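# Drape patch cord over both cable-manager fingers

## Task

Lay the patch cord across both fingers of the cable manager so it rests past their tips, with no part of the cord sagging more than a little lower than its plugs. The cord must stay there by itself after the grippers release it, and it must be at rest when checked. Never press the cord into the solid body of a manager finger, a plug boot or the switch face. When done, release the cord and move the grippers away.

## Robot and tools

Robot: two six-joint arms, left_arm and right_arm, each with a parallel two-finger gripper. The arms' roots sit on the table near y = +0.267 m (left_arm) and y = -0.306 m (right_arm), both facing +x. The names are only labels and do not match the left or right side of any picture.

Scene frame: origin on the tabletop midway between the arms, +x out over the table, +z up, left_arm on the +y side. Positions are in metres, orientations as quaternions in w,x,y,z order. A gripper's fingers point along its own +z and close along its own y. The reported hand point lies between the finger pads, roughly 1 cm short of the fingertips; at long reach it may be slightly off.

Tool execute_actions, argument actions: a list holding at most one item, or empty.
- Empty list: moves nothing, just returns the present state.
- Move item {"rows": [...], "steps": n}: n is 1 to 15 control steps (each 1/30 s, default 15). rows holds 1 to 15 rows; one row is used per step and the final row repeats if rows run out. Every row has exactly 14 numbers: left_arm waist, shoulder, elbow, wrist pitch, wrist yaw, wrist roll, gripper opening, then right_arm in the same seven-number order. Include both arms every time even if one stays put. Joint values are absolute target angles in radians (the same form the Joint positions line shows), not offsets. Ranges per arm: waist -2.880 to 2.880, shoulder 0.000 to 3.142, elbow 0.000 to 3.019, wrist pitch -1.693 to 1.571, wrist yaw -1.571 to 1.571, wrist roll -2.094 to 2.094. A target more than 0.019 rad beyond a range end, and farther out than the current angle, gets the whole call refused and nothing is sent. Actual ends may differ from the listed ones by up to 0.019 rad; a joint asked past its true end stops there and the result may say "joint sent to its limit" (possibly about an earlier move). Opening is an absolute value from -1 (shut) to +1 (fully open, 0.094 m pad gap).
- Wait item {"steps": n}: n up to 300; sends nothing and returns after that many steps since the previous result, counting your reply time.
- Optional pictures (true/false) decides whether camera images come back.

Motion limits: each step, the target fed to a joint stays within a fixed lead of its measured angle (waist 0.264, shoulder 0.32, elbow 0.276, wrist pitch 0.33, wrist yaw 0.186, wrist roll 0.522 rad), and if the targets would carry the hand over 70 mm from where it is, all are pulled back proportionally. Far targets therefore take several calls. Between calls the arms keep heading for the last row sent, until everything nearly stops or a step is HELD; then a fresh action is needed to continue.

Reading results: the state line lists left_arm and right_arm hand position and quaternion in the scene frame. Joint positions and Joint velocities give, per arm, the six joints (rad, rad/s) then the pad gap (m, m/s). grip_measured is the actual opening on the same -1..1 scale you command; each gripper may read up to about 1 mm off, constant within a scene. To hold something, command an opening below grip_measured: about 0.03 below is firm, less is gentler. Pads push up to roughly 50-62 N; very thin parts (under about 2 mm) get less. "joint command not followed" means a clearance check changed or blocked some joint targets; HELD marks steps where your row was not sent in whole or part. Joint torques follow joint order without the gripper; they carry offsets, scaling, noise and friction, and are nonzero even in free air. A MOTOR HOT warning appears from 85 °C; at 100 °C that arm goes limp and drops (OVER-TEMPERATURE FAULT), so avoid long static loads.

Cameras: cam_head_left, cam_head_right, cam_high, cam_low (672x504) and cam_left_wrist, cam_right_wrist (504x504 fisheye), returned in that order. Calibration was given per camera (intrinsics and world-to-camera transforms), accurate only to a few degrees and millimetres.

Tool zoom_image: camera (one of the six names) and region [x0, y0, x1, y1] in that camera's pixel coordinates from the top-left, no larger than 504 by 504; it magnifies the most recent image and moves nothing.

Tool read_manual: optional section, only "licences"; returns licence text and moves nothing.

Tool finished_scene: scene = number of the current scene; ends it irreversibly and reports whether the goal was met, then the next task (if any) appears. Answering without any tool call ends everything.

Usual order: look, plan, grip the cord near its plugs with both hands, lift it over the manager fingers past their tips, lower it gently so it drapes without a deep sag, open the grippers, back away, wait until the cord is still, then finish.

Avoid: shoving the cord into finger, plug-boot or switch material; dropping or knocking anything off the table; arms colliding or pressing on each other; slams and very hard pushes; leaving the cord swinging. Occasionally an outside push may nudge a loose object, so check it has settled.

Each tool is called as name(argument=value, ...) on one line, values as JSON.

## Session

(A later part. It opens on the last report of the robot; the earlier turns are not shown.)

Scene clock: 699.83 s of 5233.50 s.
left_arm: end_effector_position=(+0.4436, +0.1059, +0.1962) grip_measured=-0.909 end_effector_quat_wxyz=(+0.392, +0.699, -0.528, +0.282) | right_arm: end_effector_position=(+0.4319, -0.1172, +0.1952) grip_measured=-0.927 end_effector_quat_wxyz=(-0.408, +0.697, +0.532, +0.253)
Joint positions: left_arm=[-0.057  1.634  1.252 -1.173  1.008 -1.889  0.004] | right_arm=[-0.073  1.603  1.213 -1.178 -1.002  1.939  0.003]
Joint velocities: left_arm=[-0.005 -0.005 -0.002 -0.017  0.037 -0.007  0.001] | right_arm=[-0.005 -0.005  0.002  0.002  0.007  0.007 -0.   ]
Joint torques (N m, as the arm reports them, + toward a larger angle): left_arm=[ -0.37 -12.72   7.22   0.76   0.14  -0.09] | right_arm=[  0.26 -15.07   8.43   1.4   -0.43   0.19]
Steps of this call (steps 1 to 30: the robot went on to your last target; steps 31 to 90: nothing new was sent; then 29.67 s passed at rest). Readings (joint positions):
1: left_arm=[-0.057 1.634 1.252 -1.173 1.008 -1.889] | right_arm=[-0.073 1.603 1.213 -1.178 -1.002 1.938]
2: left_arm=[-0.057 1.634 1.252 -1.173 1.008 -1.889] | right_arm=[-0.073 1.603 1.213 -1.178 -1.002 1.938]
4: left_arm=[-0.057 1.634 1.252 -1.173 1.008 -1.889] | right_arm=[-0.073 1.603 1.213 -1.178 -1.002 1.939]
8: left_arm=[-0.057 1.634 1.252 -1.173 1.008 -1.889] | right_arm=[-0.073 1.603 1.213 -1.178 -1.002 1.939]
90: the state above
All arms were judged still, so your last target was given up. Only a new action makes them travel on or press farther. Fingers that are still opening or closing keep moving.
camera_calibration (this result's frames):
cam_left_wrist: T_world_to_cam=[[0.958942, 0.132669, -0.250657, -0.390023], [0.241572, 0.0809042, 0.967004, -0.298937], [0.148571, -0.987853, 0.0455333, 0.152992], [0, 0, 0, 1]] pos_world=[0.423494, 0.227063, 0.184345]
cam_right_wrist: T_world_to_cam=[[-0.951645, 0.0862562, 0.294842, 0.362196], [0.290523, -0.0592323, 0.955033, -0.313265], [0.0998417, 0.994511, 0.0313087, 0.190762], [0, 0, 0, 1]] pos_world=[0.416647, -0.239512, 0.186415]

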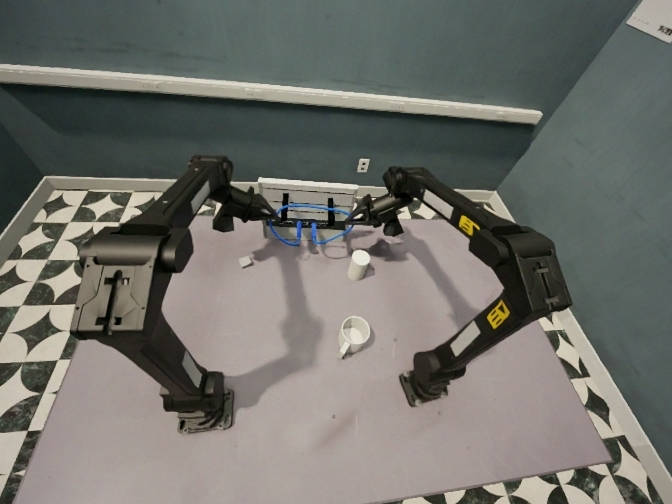

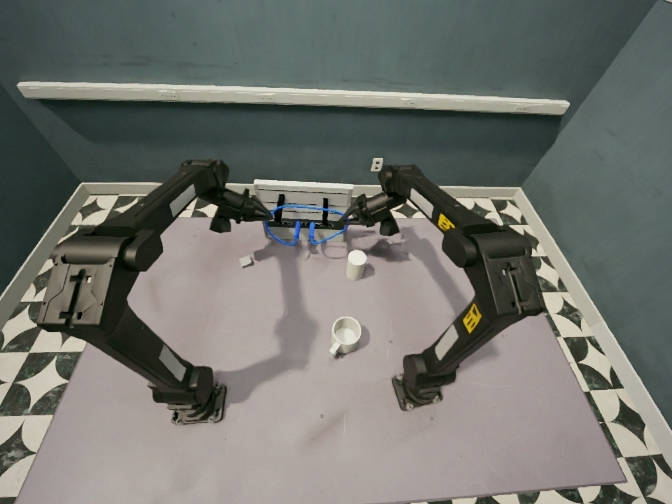

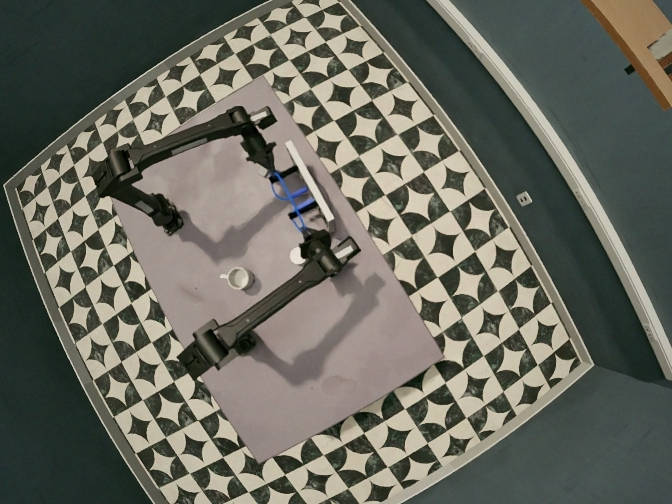

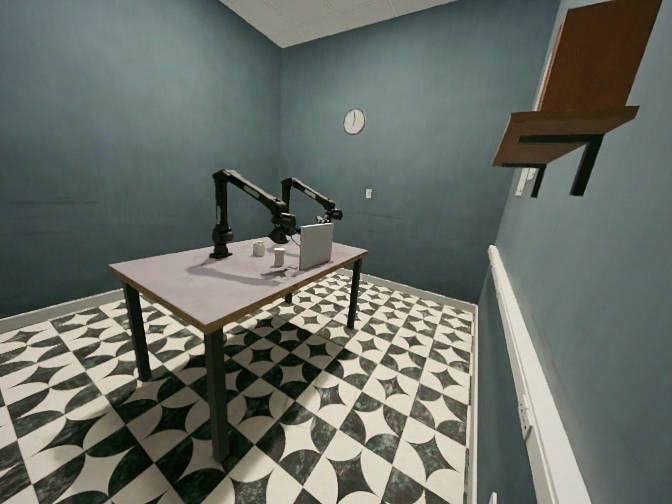

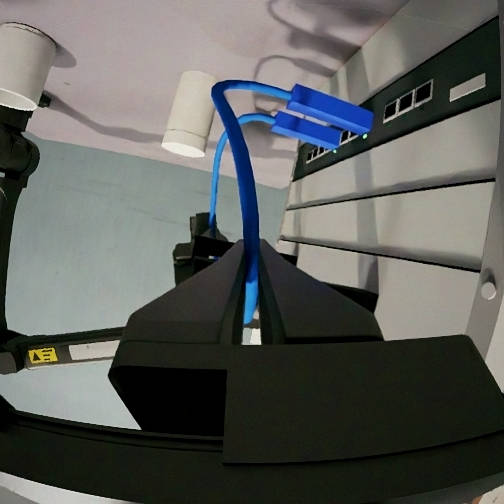

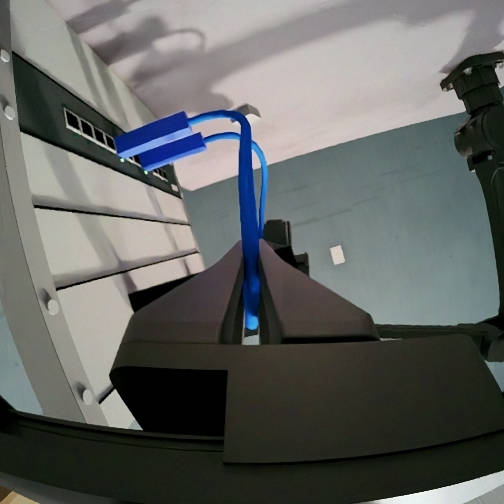

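Loosen grips slightly.

execute_actions(actions=[{"rows":[[-0.057,1.634,1.252,-1.173,1.008,-1.889,-0.88,-0.073,1.603,1.213,-1.178,-1.002,1.939,-0.90]],"steps":15}], pictures=false)

execute_actions(actions=[{"steps":45}])

zoom_image(camera="cam_head_left", region=[230,160,390,280])

Scene clock: 709.17 s of 5233.50 s.
left_arm: end_effector_position=(+0.4436, +0.1058, +0.1964) grip_measured=-0.879 end_effector_quat_wxyz=(+0.393, +0.698, -0.528, +0.282) | right_arm: end_effector_position=(+0.4319, -0.1172, +0.1952) grip_measured=-0.898 end_effector_quat_wxyz=(-0.408, +0.697, +0.532, +0.253)
Joint positions: left_arm=[-0.057  1.634  1.252 -1.173  1.009 -1.889  0.006] | right_arm=[-0.073  1.603  1.213 -1.178 -1.002  1.939  0.005]
Joint velocities: left_arm=[ 0.005  0.005 -0.012  0.007 -0.051  0.037 -0.001] | right_arm=[ 0.005 -0.015 -0.012  0.007 -0.022  0.051 -0.   ]
Joint torques (N m, as the arm reports them, + toward a larger angle): left_arm=[ -0.29 -13.25   8.37   0.32   0.38   0.01] | right_arm=[  0.45 -13.7    9.14   0.55  -0.5    0.11]
Steps of this call (steps 1 to 90: nothing new was sent; then 5.83 s passed at rest; steps 91 to 105: all 15 steps of this action). Readings (joint positions):
91: left_arm=[-0.057 1.634 1.252 -1.173 1.009 -1.889] | right_arm=[-0.073 1.603 1.213 -1.178 -1.002 1.939]
92: left_arm=[-0.057 1.634 1.252 -1.173 1.009 -1.889] | right_arm=[-0.073 1.603 1.213 -1.178 -1.002 1.939]
94: left_arm=[-0.057 1.634 1.252 -1.173 1.009 -1.889] | right_arm=[-0.073 1.603 1.213 -1.178 -1.002 1.939]
98: left_arm=[-0.057 1.634 1.252 -1.173 1.009 -1.889] | right_arm=[-0.073 1.603 1.213 -1.178 -1.002 1.939]
105: the state above

Scene clock: 710.67 s of 5233.50 s.
left_arm: end_effector_position=(+0.4436, +0.1058, +0.1964) grip_measured=-0.879 end_effector_quat_wxyz=(+0.393, +0.698, -0.528, +0.282) | right_arm: end_effector_position=(+0.4319, -0.1172, +0.1952) grip_measured=-0.898 end_effector_quat_wxyz=(-0.408, +0.697, +0.532, +0.253)
Joint positions: left_arm=[-0.057  1.634  1.252 -1.173  1.009 -1.889  0.006] | right_arm=[-0.073  1.603  1.213 -1.178 -1.002  1.939  0.005]
Joint velocities: left_arm=[-0.005  0.005 -0.017  0.007  0.066  0.051 -0.001] | right_arm=[ 0.015 -0.005  0.002 -0.012 -0.037  0.081  0.   ]
Joint torques (N m, as the arm reports them, + toward a larger angle): left_arm=[ -0.26 -13.1    8.47   0.32   0.38   0.01] | right_arm=[  1.04 -14.32   9.06   0.6   -0.53   0.11]
Steps of this call (steps 1 to 15: the robot went on to your last target; steps 16 to 45: nothing new was sent). Readings (joint positions):
1: left_arm=[-0.057 1.634 1.252 -1.173 1.009 -1.889] | right_arm=[-0.073 1.603 1.213 -1.178 -1.002 1.939]
2: left_arm=[-0.057 1.634 1.252 -1.173 1.009 -1.889] | right_arm=[-0.073 1.603 1.213 -1.178 -1.002 1.939]
4: left_arm=[-0.057 1.634 1.252 -1.173 1.009 -1.889] | right_arm=[-0.073 1.603 1.213 -1.178 -1.002 1.939]
8: left_arm=[-0.057 1.634 1.252 -1.173 1.009 -1.889] | right_arm=[-0.073 1.603 1.213 -1.178 -1.002 1.939]
45: the state above
All arms were judged still, so your last target was given up. Only a new action makes them travel on or press farther. Fingers that are still opening or closing keep moving.
camera_calibration (this result's frames):
cam_left_wrist: T_world_to_cam=[[0.958935, 0.132365, -0.250845, -0.389889], [0.24161, 0.0820058, 0.966902, -0.299202], [0.148555, -0.987803, 0.0466574, 0.152663], [0, 0, 0, 1]] pos_world=[0.42349, 0.226945, 0.184374]
cam_right_wrist: T_world_to_cam=[[-0.951645, 0.0862562, 0.294842, 0.362196], [0.290523, -0.0592323, 0.955033, -0.313265], [0.0998417, 0.994511, 0.0313087, 0.190762], [0, 0, 0, 1]] pos_world=[0.416647, -0.239512, 0.186415]

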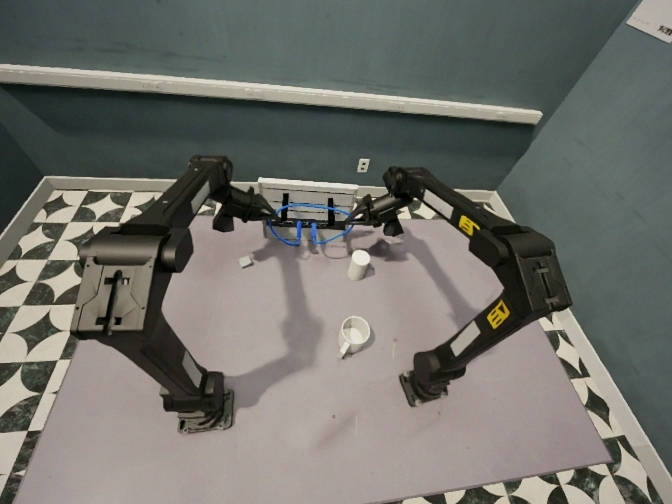

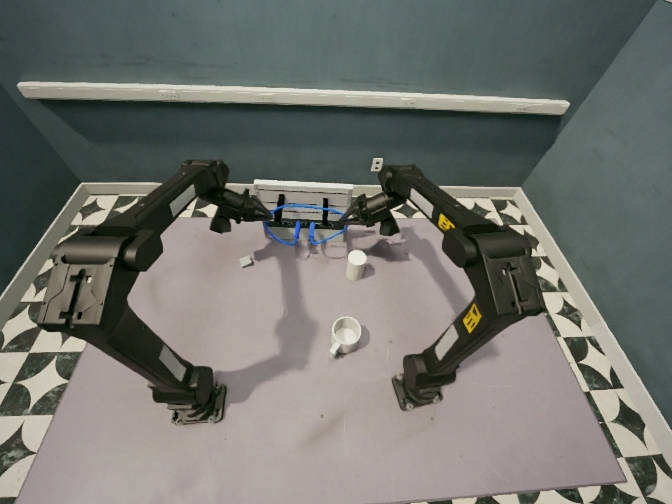

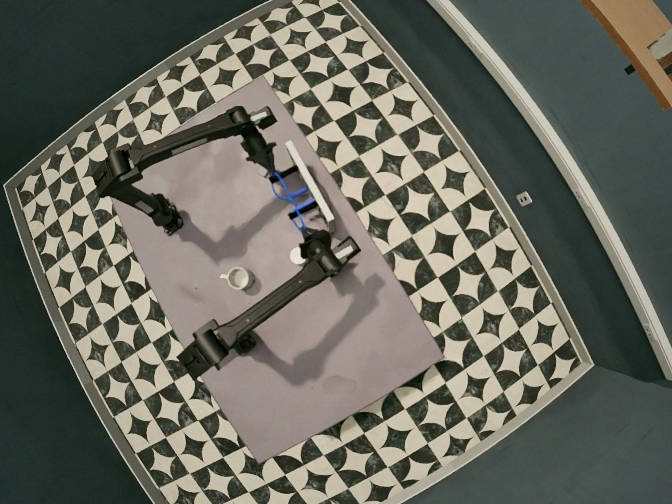

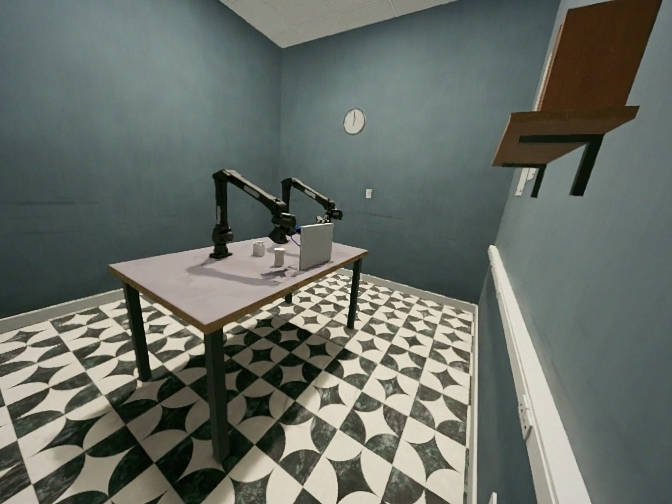

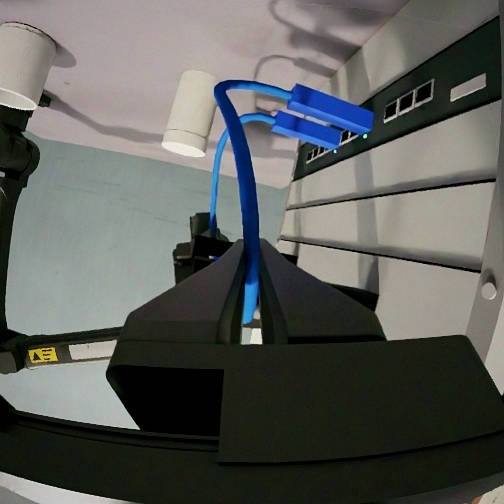

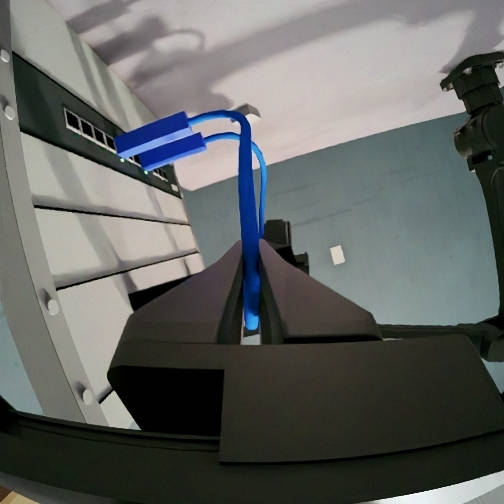

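Region (230, 160, 390, 280) of cam_head_left's 672x504 image, scaled by 3.150, with more detail than that image has; it fills the top 378 rows of this view, and the rest is white.

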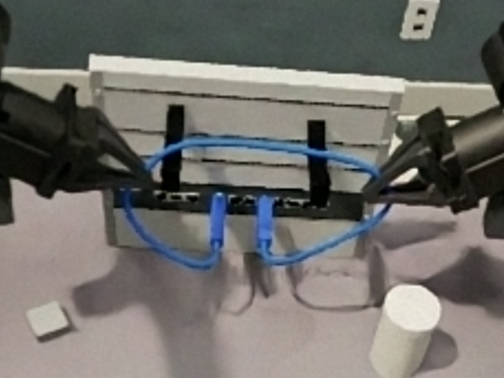

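Stable. Open more.

execute_actions(actions=[{"rows":[[-0.057,1.634,1.252,-1.173,1.008,-1.889,-0.80,-0.073,1.603,1.213,-1.178,-1.002,1.939,-0.82]],"steps":15}], pictures=false)

execute_actions(actions=[{"steps":45}])

zoom_image(camera="cam_head_left", region=[230,160,390,280])

Scene clock: 716.90 s of 5233.50 s.
left_arm: end_effector_position=(+0.4436, +0.1058, +0.1964) grip_measured=-0.802 end_effector_quat_wxyz=(+0.393, +0.698, -0.528, +0.282) | right_arm: end_effector_position=(+0.4319, -0.1172, +0.1952) grip_measured=-0.822 end_effector_quat_wxyz=(-0.408, +0.697, +0.532, +0.253)
Joint positions: left_arm=[-0.057  1.634  1.252 -1.173  1.009 -1.889  0.009] | right_arm=[-0.073  1.603  1.213 -1.178 -1.002  1.939  0.008]
Joint velocities: left_arm=[-0.005 -0.024  0.007 -0.002  0.022 -0.022 -0.   ] | right_arm=[-0.005 -0.005  0.007 -0.007 -0.022  0.007 -0.001]
Joint torques (N m, as the arm reports them, + toward a larger angle): left_arm=[ -0.33 -13.18   8.36   0.46   0.39   0.01] | right_arm=[  0.01 -14.16   8.99   0.43  -0.56   0.07]
Steps of this call (steps 1 to 90: nothing new was sent; then 2.73 s passed at rest; steps 91 to 105: all 15 steps of this action). Readings (joint positions):
91: left_arm=[-0.057 1.634 1.252 -1.173 1.009 -1.889] | right_arm=[-0.073 1.603 1.213 -1.178 -1.002 1.939]
92: left_arm=[-0.057 1.634 1.252 -1.173 1.009 -1.889] | right_arm=[-0.073 1.603 1.213 -1.178 -1.002 1.939]
94: left_arm=[-0.057 1.634 1.252 -1.173 1.009 -1.889] | right_arm=[-0.073 1.603 1.213 -1.178 -1.002 1.939]
98: left_arm=[-0.057 1.634 1.252 -1.173 1.009 -1.889] | right_arm=[-0.073 1.603 1.213 -1.178 -1.002 1.939]
105: the state above

Scene clock: 718.40 s of 5233.50 s.
left_arm: end_effector_position=(+0.4436, +0.1058, +0.1964) grip_measured=-0.802 end_effector_quat_wxyz=(+0.393, +0.698, -0.528, +0.282) | right_arm: end_effector_position=(+0.4319, -0.1172, +0.1952) grip_measured=-0.822 end_effector_quat_wxyz=(-0.408, +0.697, +0.532, +0.253)
Joint positions: left_arm=[-0.057  1.634  1.252 -1.173  1.009 -1.889  0.009] | right_arm=[-0.073  1.603  1.213 -1.178 -1.002  1.939  0.008]
Joint velocities: left_arm=[-0.015 -0.024  0.012  0.007 -0.081 -0.066  0.001] | right_arm=[-0.005  0.005  0.012 -0.002  0.022  0.007  0.   ]
Joint torques (N m, as the arm reports them, + toward a larger angle): left_arm=[ -0.16 -13.35   8.44   0.31   0.38   0.  ] | right_arm=[  0.32 -14.41   9.05   0.68  -0.56   0.07]
Steps of this call (steps 1 to 15: the robot went on to your last target; steps 16 to 45: nothing new was sent). Readings (joint positions):
1: left_arm=[-0.057 1.634 1.252 -1.173 1.009 -1.889] | right_arm=[-0.073 1.603 1.213 -1.178 -1.002 1.939]
2: left_arm=[-0.057 1.634 1.252 -1.173 1.009 -1.889] | right_arm=[-0.073 1.603 1.213 -1.178 -1.002 1.939]
4: left_arm=[-0.057 1.634 1.252 -1.173 1.009 -1.889] | right_arm=[-0.073 1.603 1.213 -1.178 -1.002 1.939]
8: left_arm=[-0.057 1.634 1.252 -1.173 1.009 -1.889] | right_arm=[-0.073 1.603 1.213 -1.178 -1.002 1.939]
45: the state above
All arms were judged still, so your last target was given up. Only a new action makes them travel on or press farther. Fingers that are still opening or closing keep moving.
camera_calibration (this result's frames):
cam_left_wrist: T_world_to_cam=[[0.958935, 0.132365, -0.250845, -0.389889], [0.24161, 0.0820058, 0.966902, -0.299202], [0.148555, -0.987803, 0.0466574, 0.152663], [0, 0, 0, 1]] pos_world=[0.42349, 0.226945, 0.184374]
cam_right_wrist: T_world_to_cam=[[-0.951645, 0.0862562, 0.294842, 0.362196], [0.290523, -0.0592323, 0.955033, -0.313265], [0.0998417, 0.994511, 0.0313087, 0.190762], [0, 0, 0, 1]] pos_world=[0.416647, -0.239512, 0.186415]

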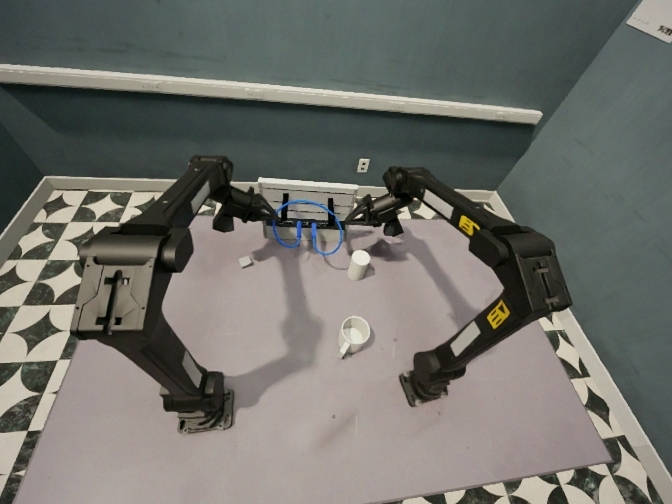

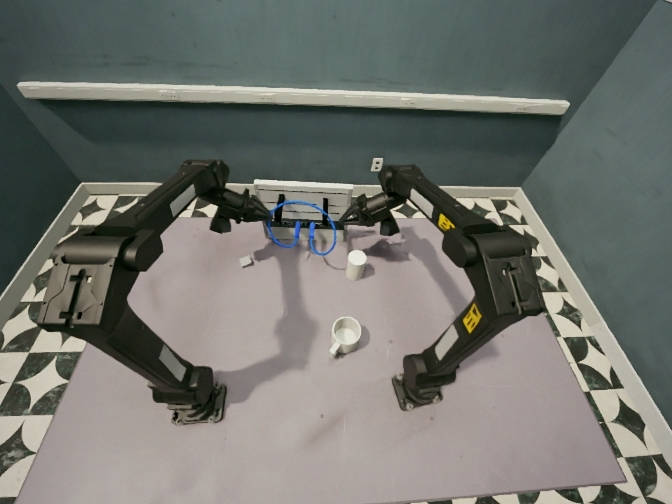

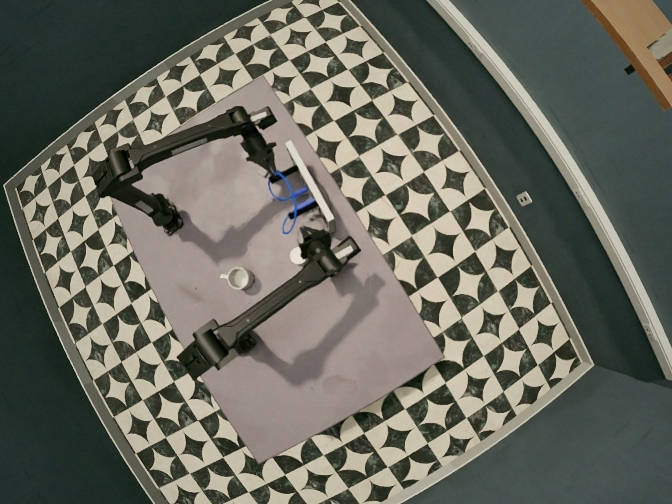

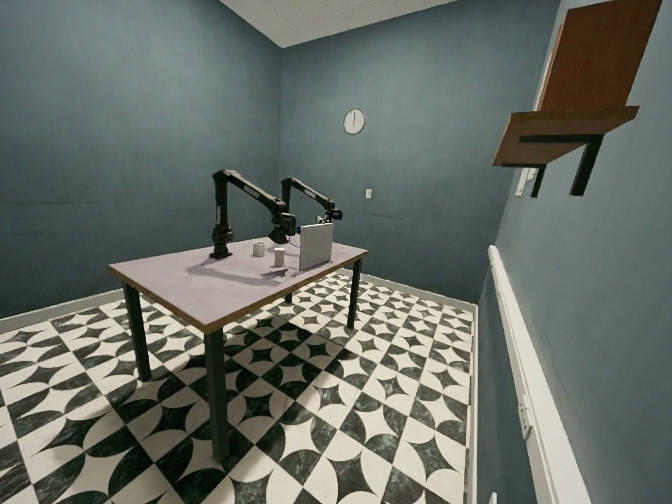

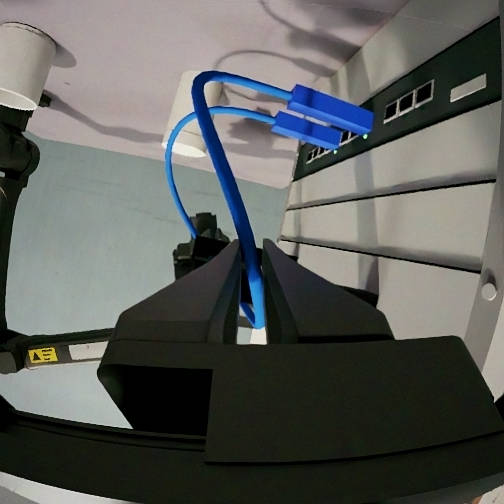

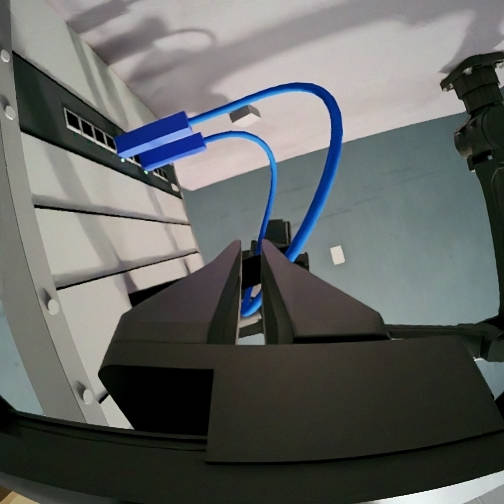

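Region (230, 160, 390, 280) of cam_head_left's 672x504 image, scaled by 3.150, with more detail than that image has; it fills the top 378 rows of this view, and the rest is white.

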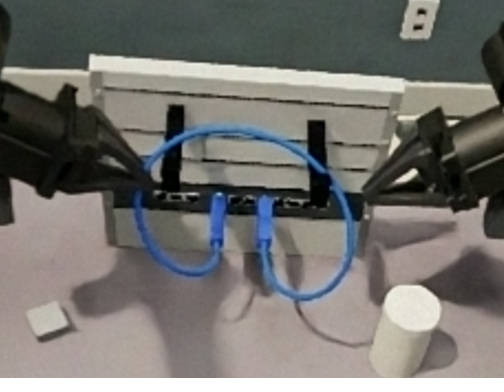

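execute_actions(actions=[{"rows":[[-0.057,1.634,1.252,-1.173,1.008,-1.889,-0.70,-0.073,1.603,1.213,-1.178,-1.002,1.939,-0.82]],"steps":15}], pictures=false)

execute_actions(actions=[{"steps":45}])

zoom_image(camera="cam_head_left", region=[230,160,390,280])

Scene clock: 728.07 s of 5233.50 s.
left_arm: end_effector_position=(+0.4436, +0.1058, +0.1964) grip_measured=-0.702 end_effector_quat_wxyz=(+0.393, +0.698, -0.528, +0.282) | right_arm: end_effector_position=(+0.4319, -0.1172, +0.1952) grip_measured=-0.822 end_effector_quat_wxyz=(-0.408, +0.697, +0.532, +0.253)
Joint positions: left_arm=[-0.057  1.634  1.252 -1.173  1.009 -1.889  0.014] | right_arm=[-0.073  1.603  1.213 -1.178 -1.002  1.939  0.008]
Joint velocities: left_arm=[-0.005 -0.015  0.007  0.007  0.037  0.007  0.   ] | right_arm=[-0.005 -0.005  0.017 -0.007 -0.051 -0.007 -0.001]
Joint torques (N m, as the arm reports them, + toward a larger angle): left_arm=[ -0.3  -13.29   8.47   0.27   0.39   0.  ] | right_arm=[  0.37 -13.95   9.25   0.49  -0.56   0.08]
Steps of this call (steps 1 to 90: nothing new was sent; then 6.17 s passed at rest; steps 91 to 105: all 15 steps of this action). Readings (joint positions):
91: left_arm=[-0.057 1.634 1.252 -1.173 1.009 -1.889] | right_arm=[-0.073 1.603 1.213 -1.178 -1.002 1.939]
92: left_arm=[-0.057 1.634 1.252 -1.173 1.009 -1.889] | right_arm=[-0.073 1.603 1.213 -1.178 -1.002 1.939]
94: left_arm=[-0.057 1.634 1.252 -1.173 1.009 -1.889] | right_arm=[-0.073 1.603 1.213 -1.178 -1.002 1.939]
98: left_arm=[-0.057 1.634 1.252 -1.173 1.009 -1.889] | right_arm=[-0.073 1.603 1.213 -1.178 -1.002 1.939]
105: the state above

Scene clock: 729.57 s of 5233.50 s.
left_arm: end_effector_position=(+0.4436, +0.1058, +0.1964) grip_measured=-0.702 end_effector_quat_wxyz=(+0.393, +0.698, -0.528, +0.282) | right_arm: end_effector_position=(+0.4319, -0.1172, +0.1952) grip_measured=-0.822 end_effector_quat_wxyz=(-0.408, +0.697, +0.532, +0.253)
Joint positions: left_arm=[-0.057  1.634  1.252 -1.173  1.009 -1.889  0.014] | right_arm=[-0.073  1.603  1.213 -1.178 -1.002  1.939  0.008]
Joint velocities: left_arm=[-0.005  0.005 -0.017 -0.007  0.007 -0.007 -0.   ] | right_arm=[-0.005 -0.005  0.007  0.027  0.022  0.022 -0.   ]
Joint torques (N m, as the arm reports them, + toward a larger angle): left_arm=[ -0.22 -13.1    8.48   0.29   0.37   0.01] | right_arm=[  1.1  -14.73   9.16   0.53  -0.58   0.09]
Steps of this call (steps 1 to 15: the robot went on to your last target; steps 16 to 45: nothing new was sent). Readings (joint positions):
1: left_arm=[-0.057 1.634 1.252 -1.173 1.009 -1.889] | right_arm=[-0.073 1.603 1.213 -1.178 -1.002 1.939]
2: left_arm=[-0.057 1.634 1.252 -1.173 1.009 -1.889] | right_arm=[-0.073 1.603 1.213 -1.178 -1.002 1.939]
4: left_arm=[-0.057 1.634 1.252 -1.173 1.009 -1.889] | right_arm=[-0.073 1.603 1.213 -1.178 -1.002 1.939]
8: left_arm=[-0.057 1.634 1.252 -1.173 1.009 -1.889] | right_arm=[-0.073 1.603 1.213 -1.178 -1.002 1.939]
45: the state above
All arms were judged still, so your last target was given up. Only a new action makes them travel on or press farther. Fingers that are still opening or closing keep moving.
camera_calibration (this result's frames):
cam_left_wrist: T_world_to_cam=[[0.958935, 0.132365, -0.250845, -0.389889], [0.24161, 0.0820058, 0.966902, -0.299202], [0.148555, -0.987803, 0.0466574, 0.152663], [0, 0, 0, 1]] pos_world=[0.42349, 0.226945, 0.184374]
cam_right_wrist: T_world_to_cam=[[-0.951645, 0.0862562, 0.294842, 0.362196], [0.290523, -0.0592323, 0.955033, -0.313265], [0.0998417, 0.994511, 0.0313087, 0.190762], [0, 0, 0, 1]] pos_world=[0.416647, -0.239512, 0.186415]

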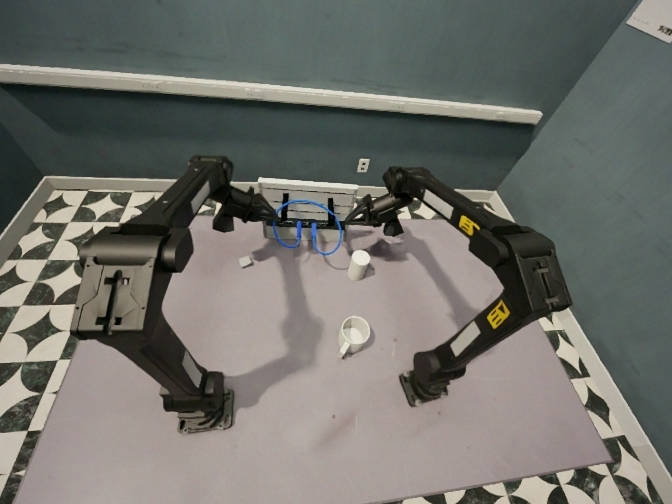

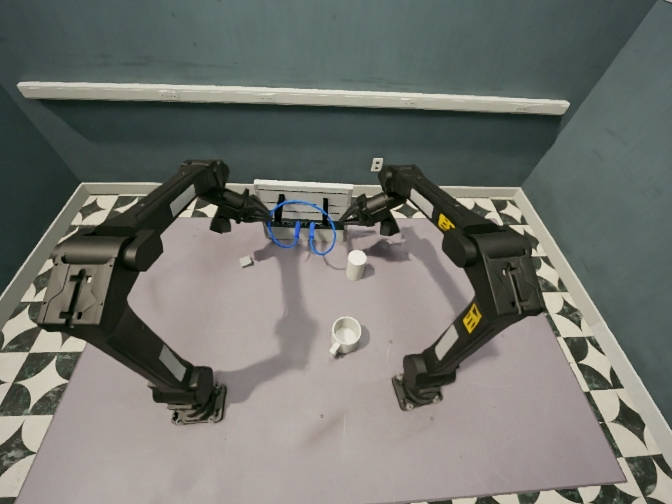

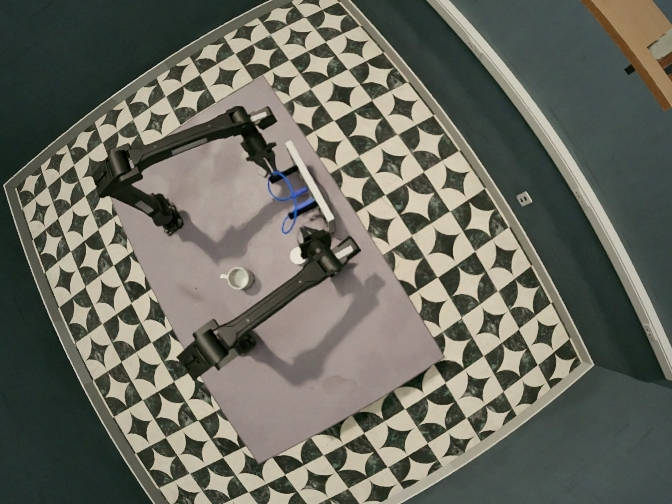

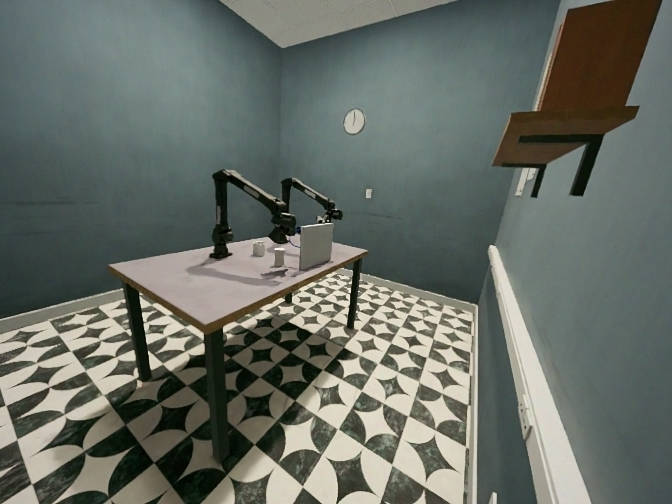

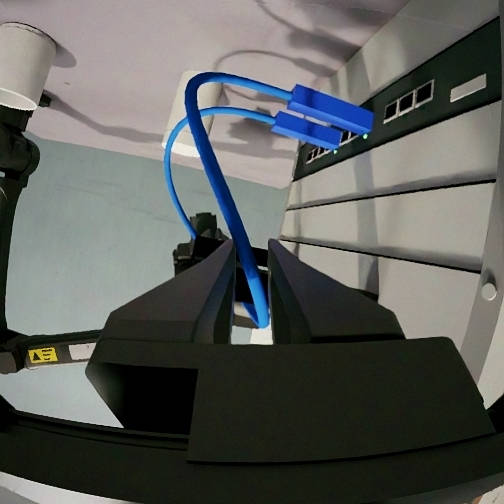

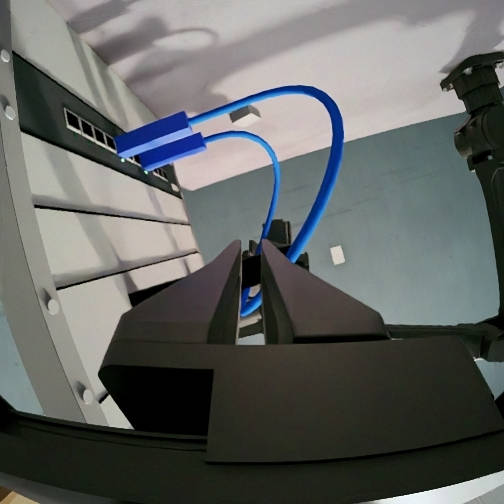

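Region (230, 160, 390, 280) of cam_head_left's 672x504 image, scaled by 3.150, with more detail than that image has; it fills the top 378 rows of this view, and the rest is white.

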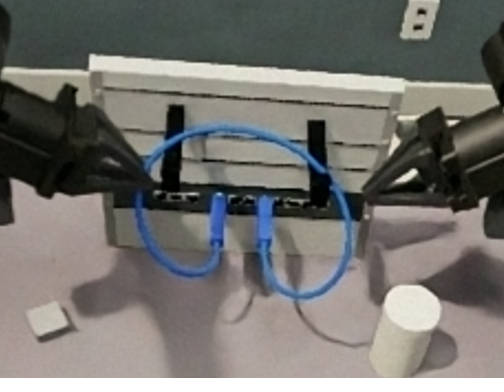

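execute_actions(actions=[{"rows":[[-0.057,1.634,1.252,-1.173,1.008,-1.889,-0.62,-0.073,1.603,1.213,-1.178,-1.002,1.939,-0.82],[-0.057,1.634,1.252,-1.173,1.008,-1.889,-0.62,-0.073,1.603,1.213,-1.178,-1.002,1.939,-0.82],[-0.057,1.634,1.252,-1.173,1.008,-1.889,-0.62,-0.073,1.603,1.213,-1.178,-1.002,1.939,-0.82],[-0.057,1.634,1.252,-1.173,1.008,-1.889,-0.62,-0.073,1.603,1.213,-1.178,-1.002,1.939,-0.82],[-0.057,1.634,1.252,-1.173,1.008,-1.889,-0.62,-0.073,1.603,1.213,-1.178,-1.002,1.939,-0.82],[-0.057,1.634,1.252,-1.173,1.008,-1.889,-0.62,-0.073,1.603,1.213,-1.178,-1.002,1.939,-0.82],[-0.057,1.634,1.252,-1.173,1.008,-1.889,-0.62,-0.073,1.603,1.213,-1.178,-1.002,1.939,-0.82],[-0.057,1.634,1.252,-1.173,1.008,-1.889,-0.62,-0.073,1.603,1.213,-1.178,-1.002,1.939,-0.82],[-0.057,1.634,1.252,-1.173,1.008,-1.889,-0.5,-0.073,1.603,1.213,-1.178,-1.002,1.939,-0.82]],"steps":15}], pictures=false)

execute_actions(actions=[{"steps":45}])

zoom_image(camera="cam_head_left", region=[230,160,390,280])

Scene clock: 748.80 s of 5233.50 s.
left_arm: end_effector_position=(+0.4436, +0.1058, +0.1964) grip_measured=-0.502 end_effector_quat_wxyz=(+0.393, +0.698, -0.528, +0.282) | right_arm: end_effector_position=(+0.4319, -0.1172, +0.1952) grip_measured=-0.822 end_effector_quat_wxyz=(-0.408, +0.697, +0.532, +0.253)
Joint positions: left_arm=[-0.057  1.634  1.252 -1.173  1.009 -1.889  0.023] | right_arm=[-0.073  1.603  1.213 -1.178 -1.002  1.939  0.008]
Joint velocities: left_arm=[-0.005 -0.005 -0.007 -0.002  0.022  0.051  0.   ] | right_arm=[-0.015 -0.005 -0.007  0.017 -0.022  0.037 -0.001]
Joint torques (N m, as the arm reports them, + toward a larger angle): left_arm=[ -0.26 -13.37   8.45   0.31   0.37   0.  ] | right_arm=[ -0.18 -14.53   9.18   0.75  -0.59   0.12]
Steps of this call (steps 1 to 90: nothing new was sent; then 15.73 s passed at rest; steps 91 to 105: all 15 steps of this action). Readings (joint positions):
91: left_arm=[-0.057 1.634 1.252 -1.173 1.009 -1.889] | right_arm=[-0.073 1.603 1.213 -1.178 -1.002 1.939]
92: left_arm=[-0.057 1.634 1.252 -1.173 1.009 -1.889] | right_arm=[-0.073 1.603 1.213 -1.178 -1.002 1.939]
94: left_arm=[-0.057 1.634 1.252 -1.173 1.009 -1.889] | right_arm=[-0.073 1.603 1.213 -1.178 -1.002 1.939]
98: left_arm=[-0.057 1.634 1.252 -1.173 1.009 -1.889] | right_arm=[-0.073 1.603 1.213 -1.178 -1.002 1.939]
105: the state above

Scene clock: 750.30 s of 5233.50 s.
left_arm: end_effector_position=(+0.4436, +0.1058, +0.1964) grip_measured=-0.502 end_effector_quat_wxyz=(+0.393, +0.698, -0.528, +0.282) | right_arm: end_effector_position=(+0.4319, -0.1172, +0.1952) grip_measured=-0.822 end_effector_quat_wxyz=(-0.408, +0.697, +0.532, +0.253)
Joint positions: left_arm=[-0.057  1.634  1.252 -1.173  1.009 -1.889  0.023] | right_arm=[-0.073  1.603  1.213 -1.178 -1.002  1.939  0.008]
Joint velocities: left_arm=[-0.015 -0.005 -0.017 -0.017 -0.037  0.066 -0.   ] | right_arm=[-0.005  0.005 -0.002  0.002  0.037 -0.007 -0.   ]
Joint torques (N m, as the arm reports them, + toward a larger angle): left_arm=[ -0.24 -13.33   8.47   0.34   0.39   0.  ] | right_arm=[  0.48 -14.26   9.18   0.58  -0.5    0.1 ]
Steps of this call (steps 1 to 15: the robot went on to your last target; steps 16 to 45: nothing new was sent). Readings (joint positions):
1: left_arm=[-0.057 1.634 1.252 -1.173 1.009 -1.889] | right_arm=[-0.073 1.603 1.213 -1.178 -1.002 1.939]
2: left_arm=[-0.057 1.634 1.252 -1.173 1.009 -1.889] | right_arm=[-0.073 1.603 1.213 -1.178 -1.002 1.939]
4: left_arm=[-0.057 1.634 1.252 -1.173 1.009 -1.889] | right_arm=[-0.073 1.603 1.213 -1.178 -1.002 1.939]
8: left_arm=[-0.057 1.634 1.252 -1.173 1.009 -1.889] | right_arm=[-0.073 1.603 1.213 -1.178 -1.002 1.939]
45: the state above
All arms were judged still, so your last target was given up. Only a new action makes them travel on or press farther. Fingers that are still opening or closing keep moving.
camera_calibration (this result's frames):
cam_left_wrist: T_world_to_cam=[[0.958935, 0.132365, -0.250845, -0.389889], [0.24161, 0.0820058, 0.966902, -0.299202], [0.148555, -0.987803, 0.0466574, 0.152663], [0, 0, 0, 1]] pos_world=[0.42349, 0.226945, 0.184374]
cam_right_wrist: T_world_to_cam=[[-0.951645, 0.0862562, 0.294842, 0.362196], [0.290523, -0.0592323, 0.955033, -0.313265], [0.0998417, 0.994511, 0.0313087, 0.190762], [0, 0, 0, 1]] pos_world=[0.416647, -0.239512, 0.186415]

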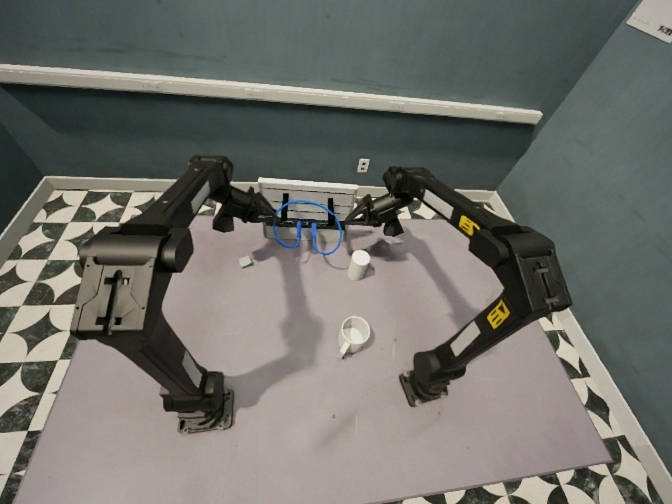

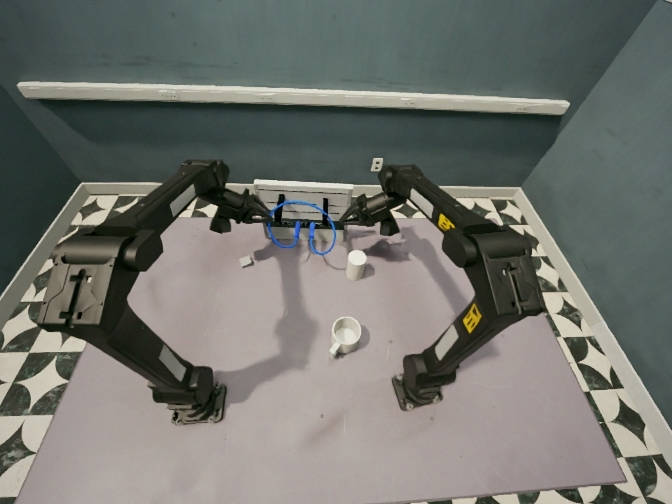

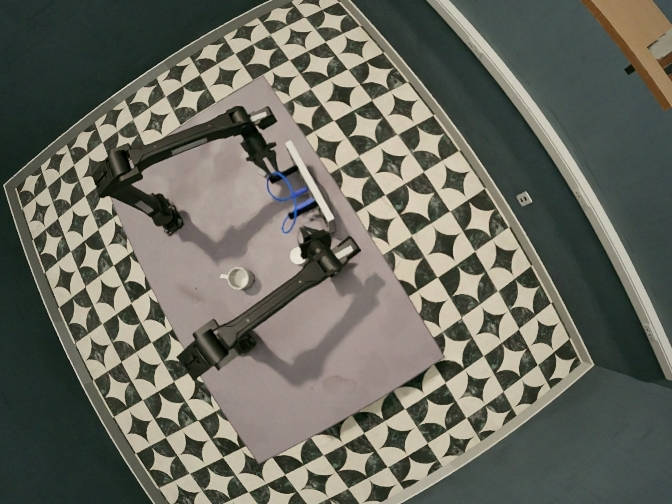

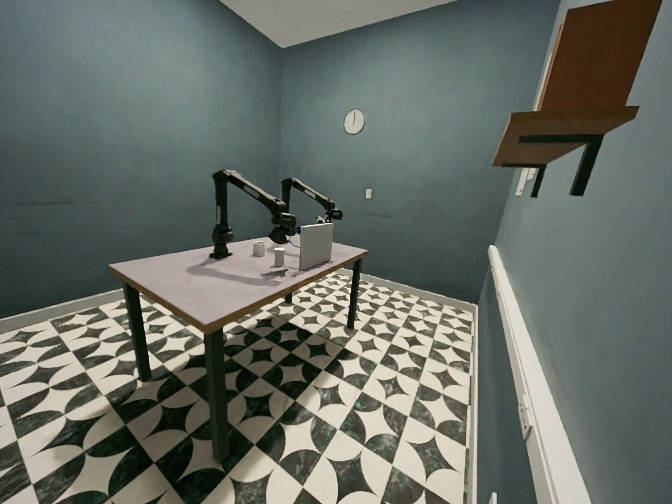

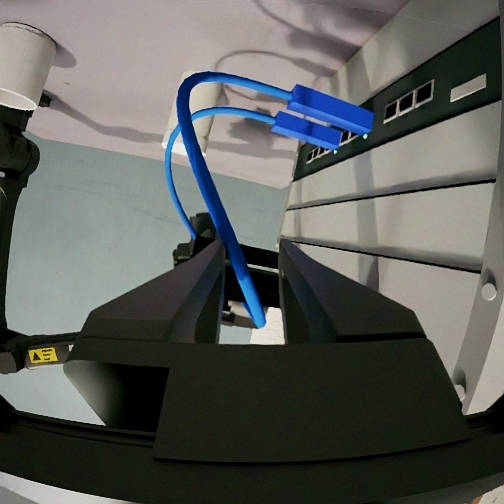

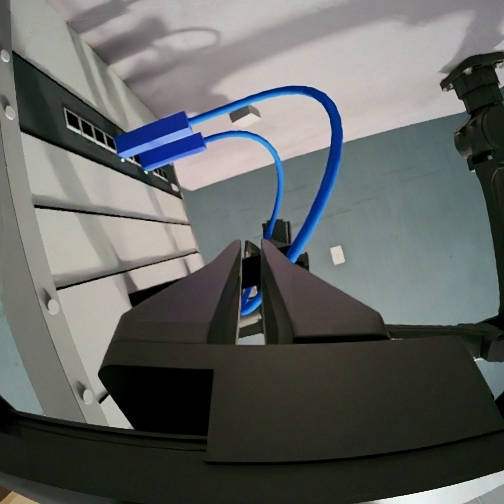

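Region (230, 160, 390, 280) of cam_head_left's 672x504 image, scaled by 3.150, with more detail than that image has; it fills the top 378 rows of this view, and the rest is white.

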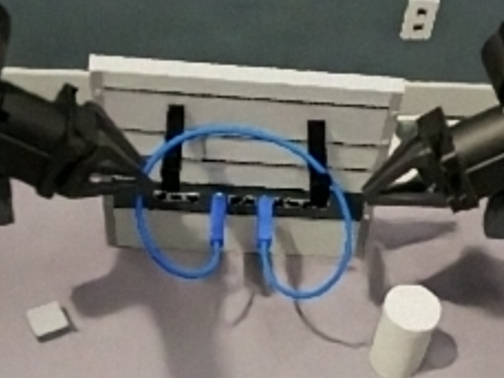

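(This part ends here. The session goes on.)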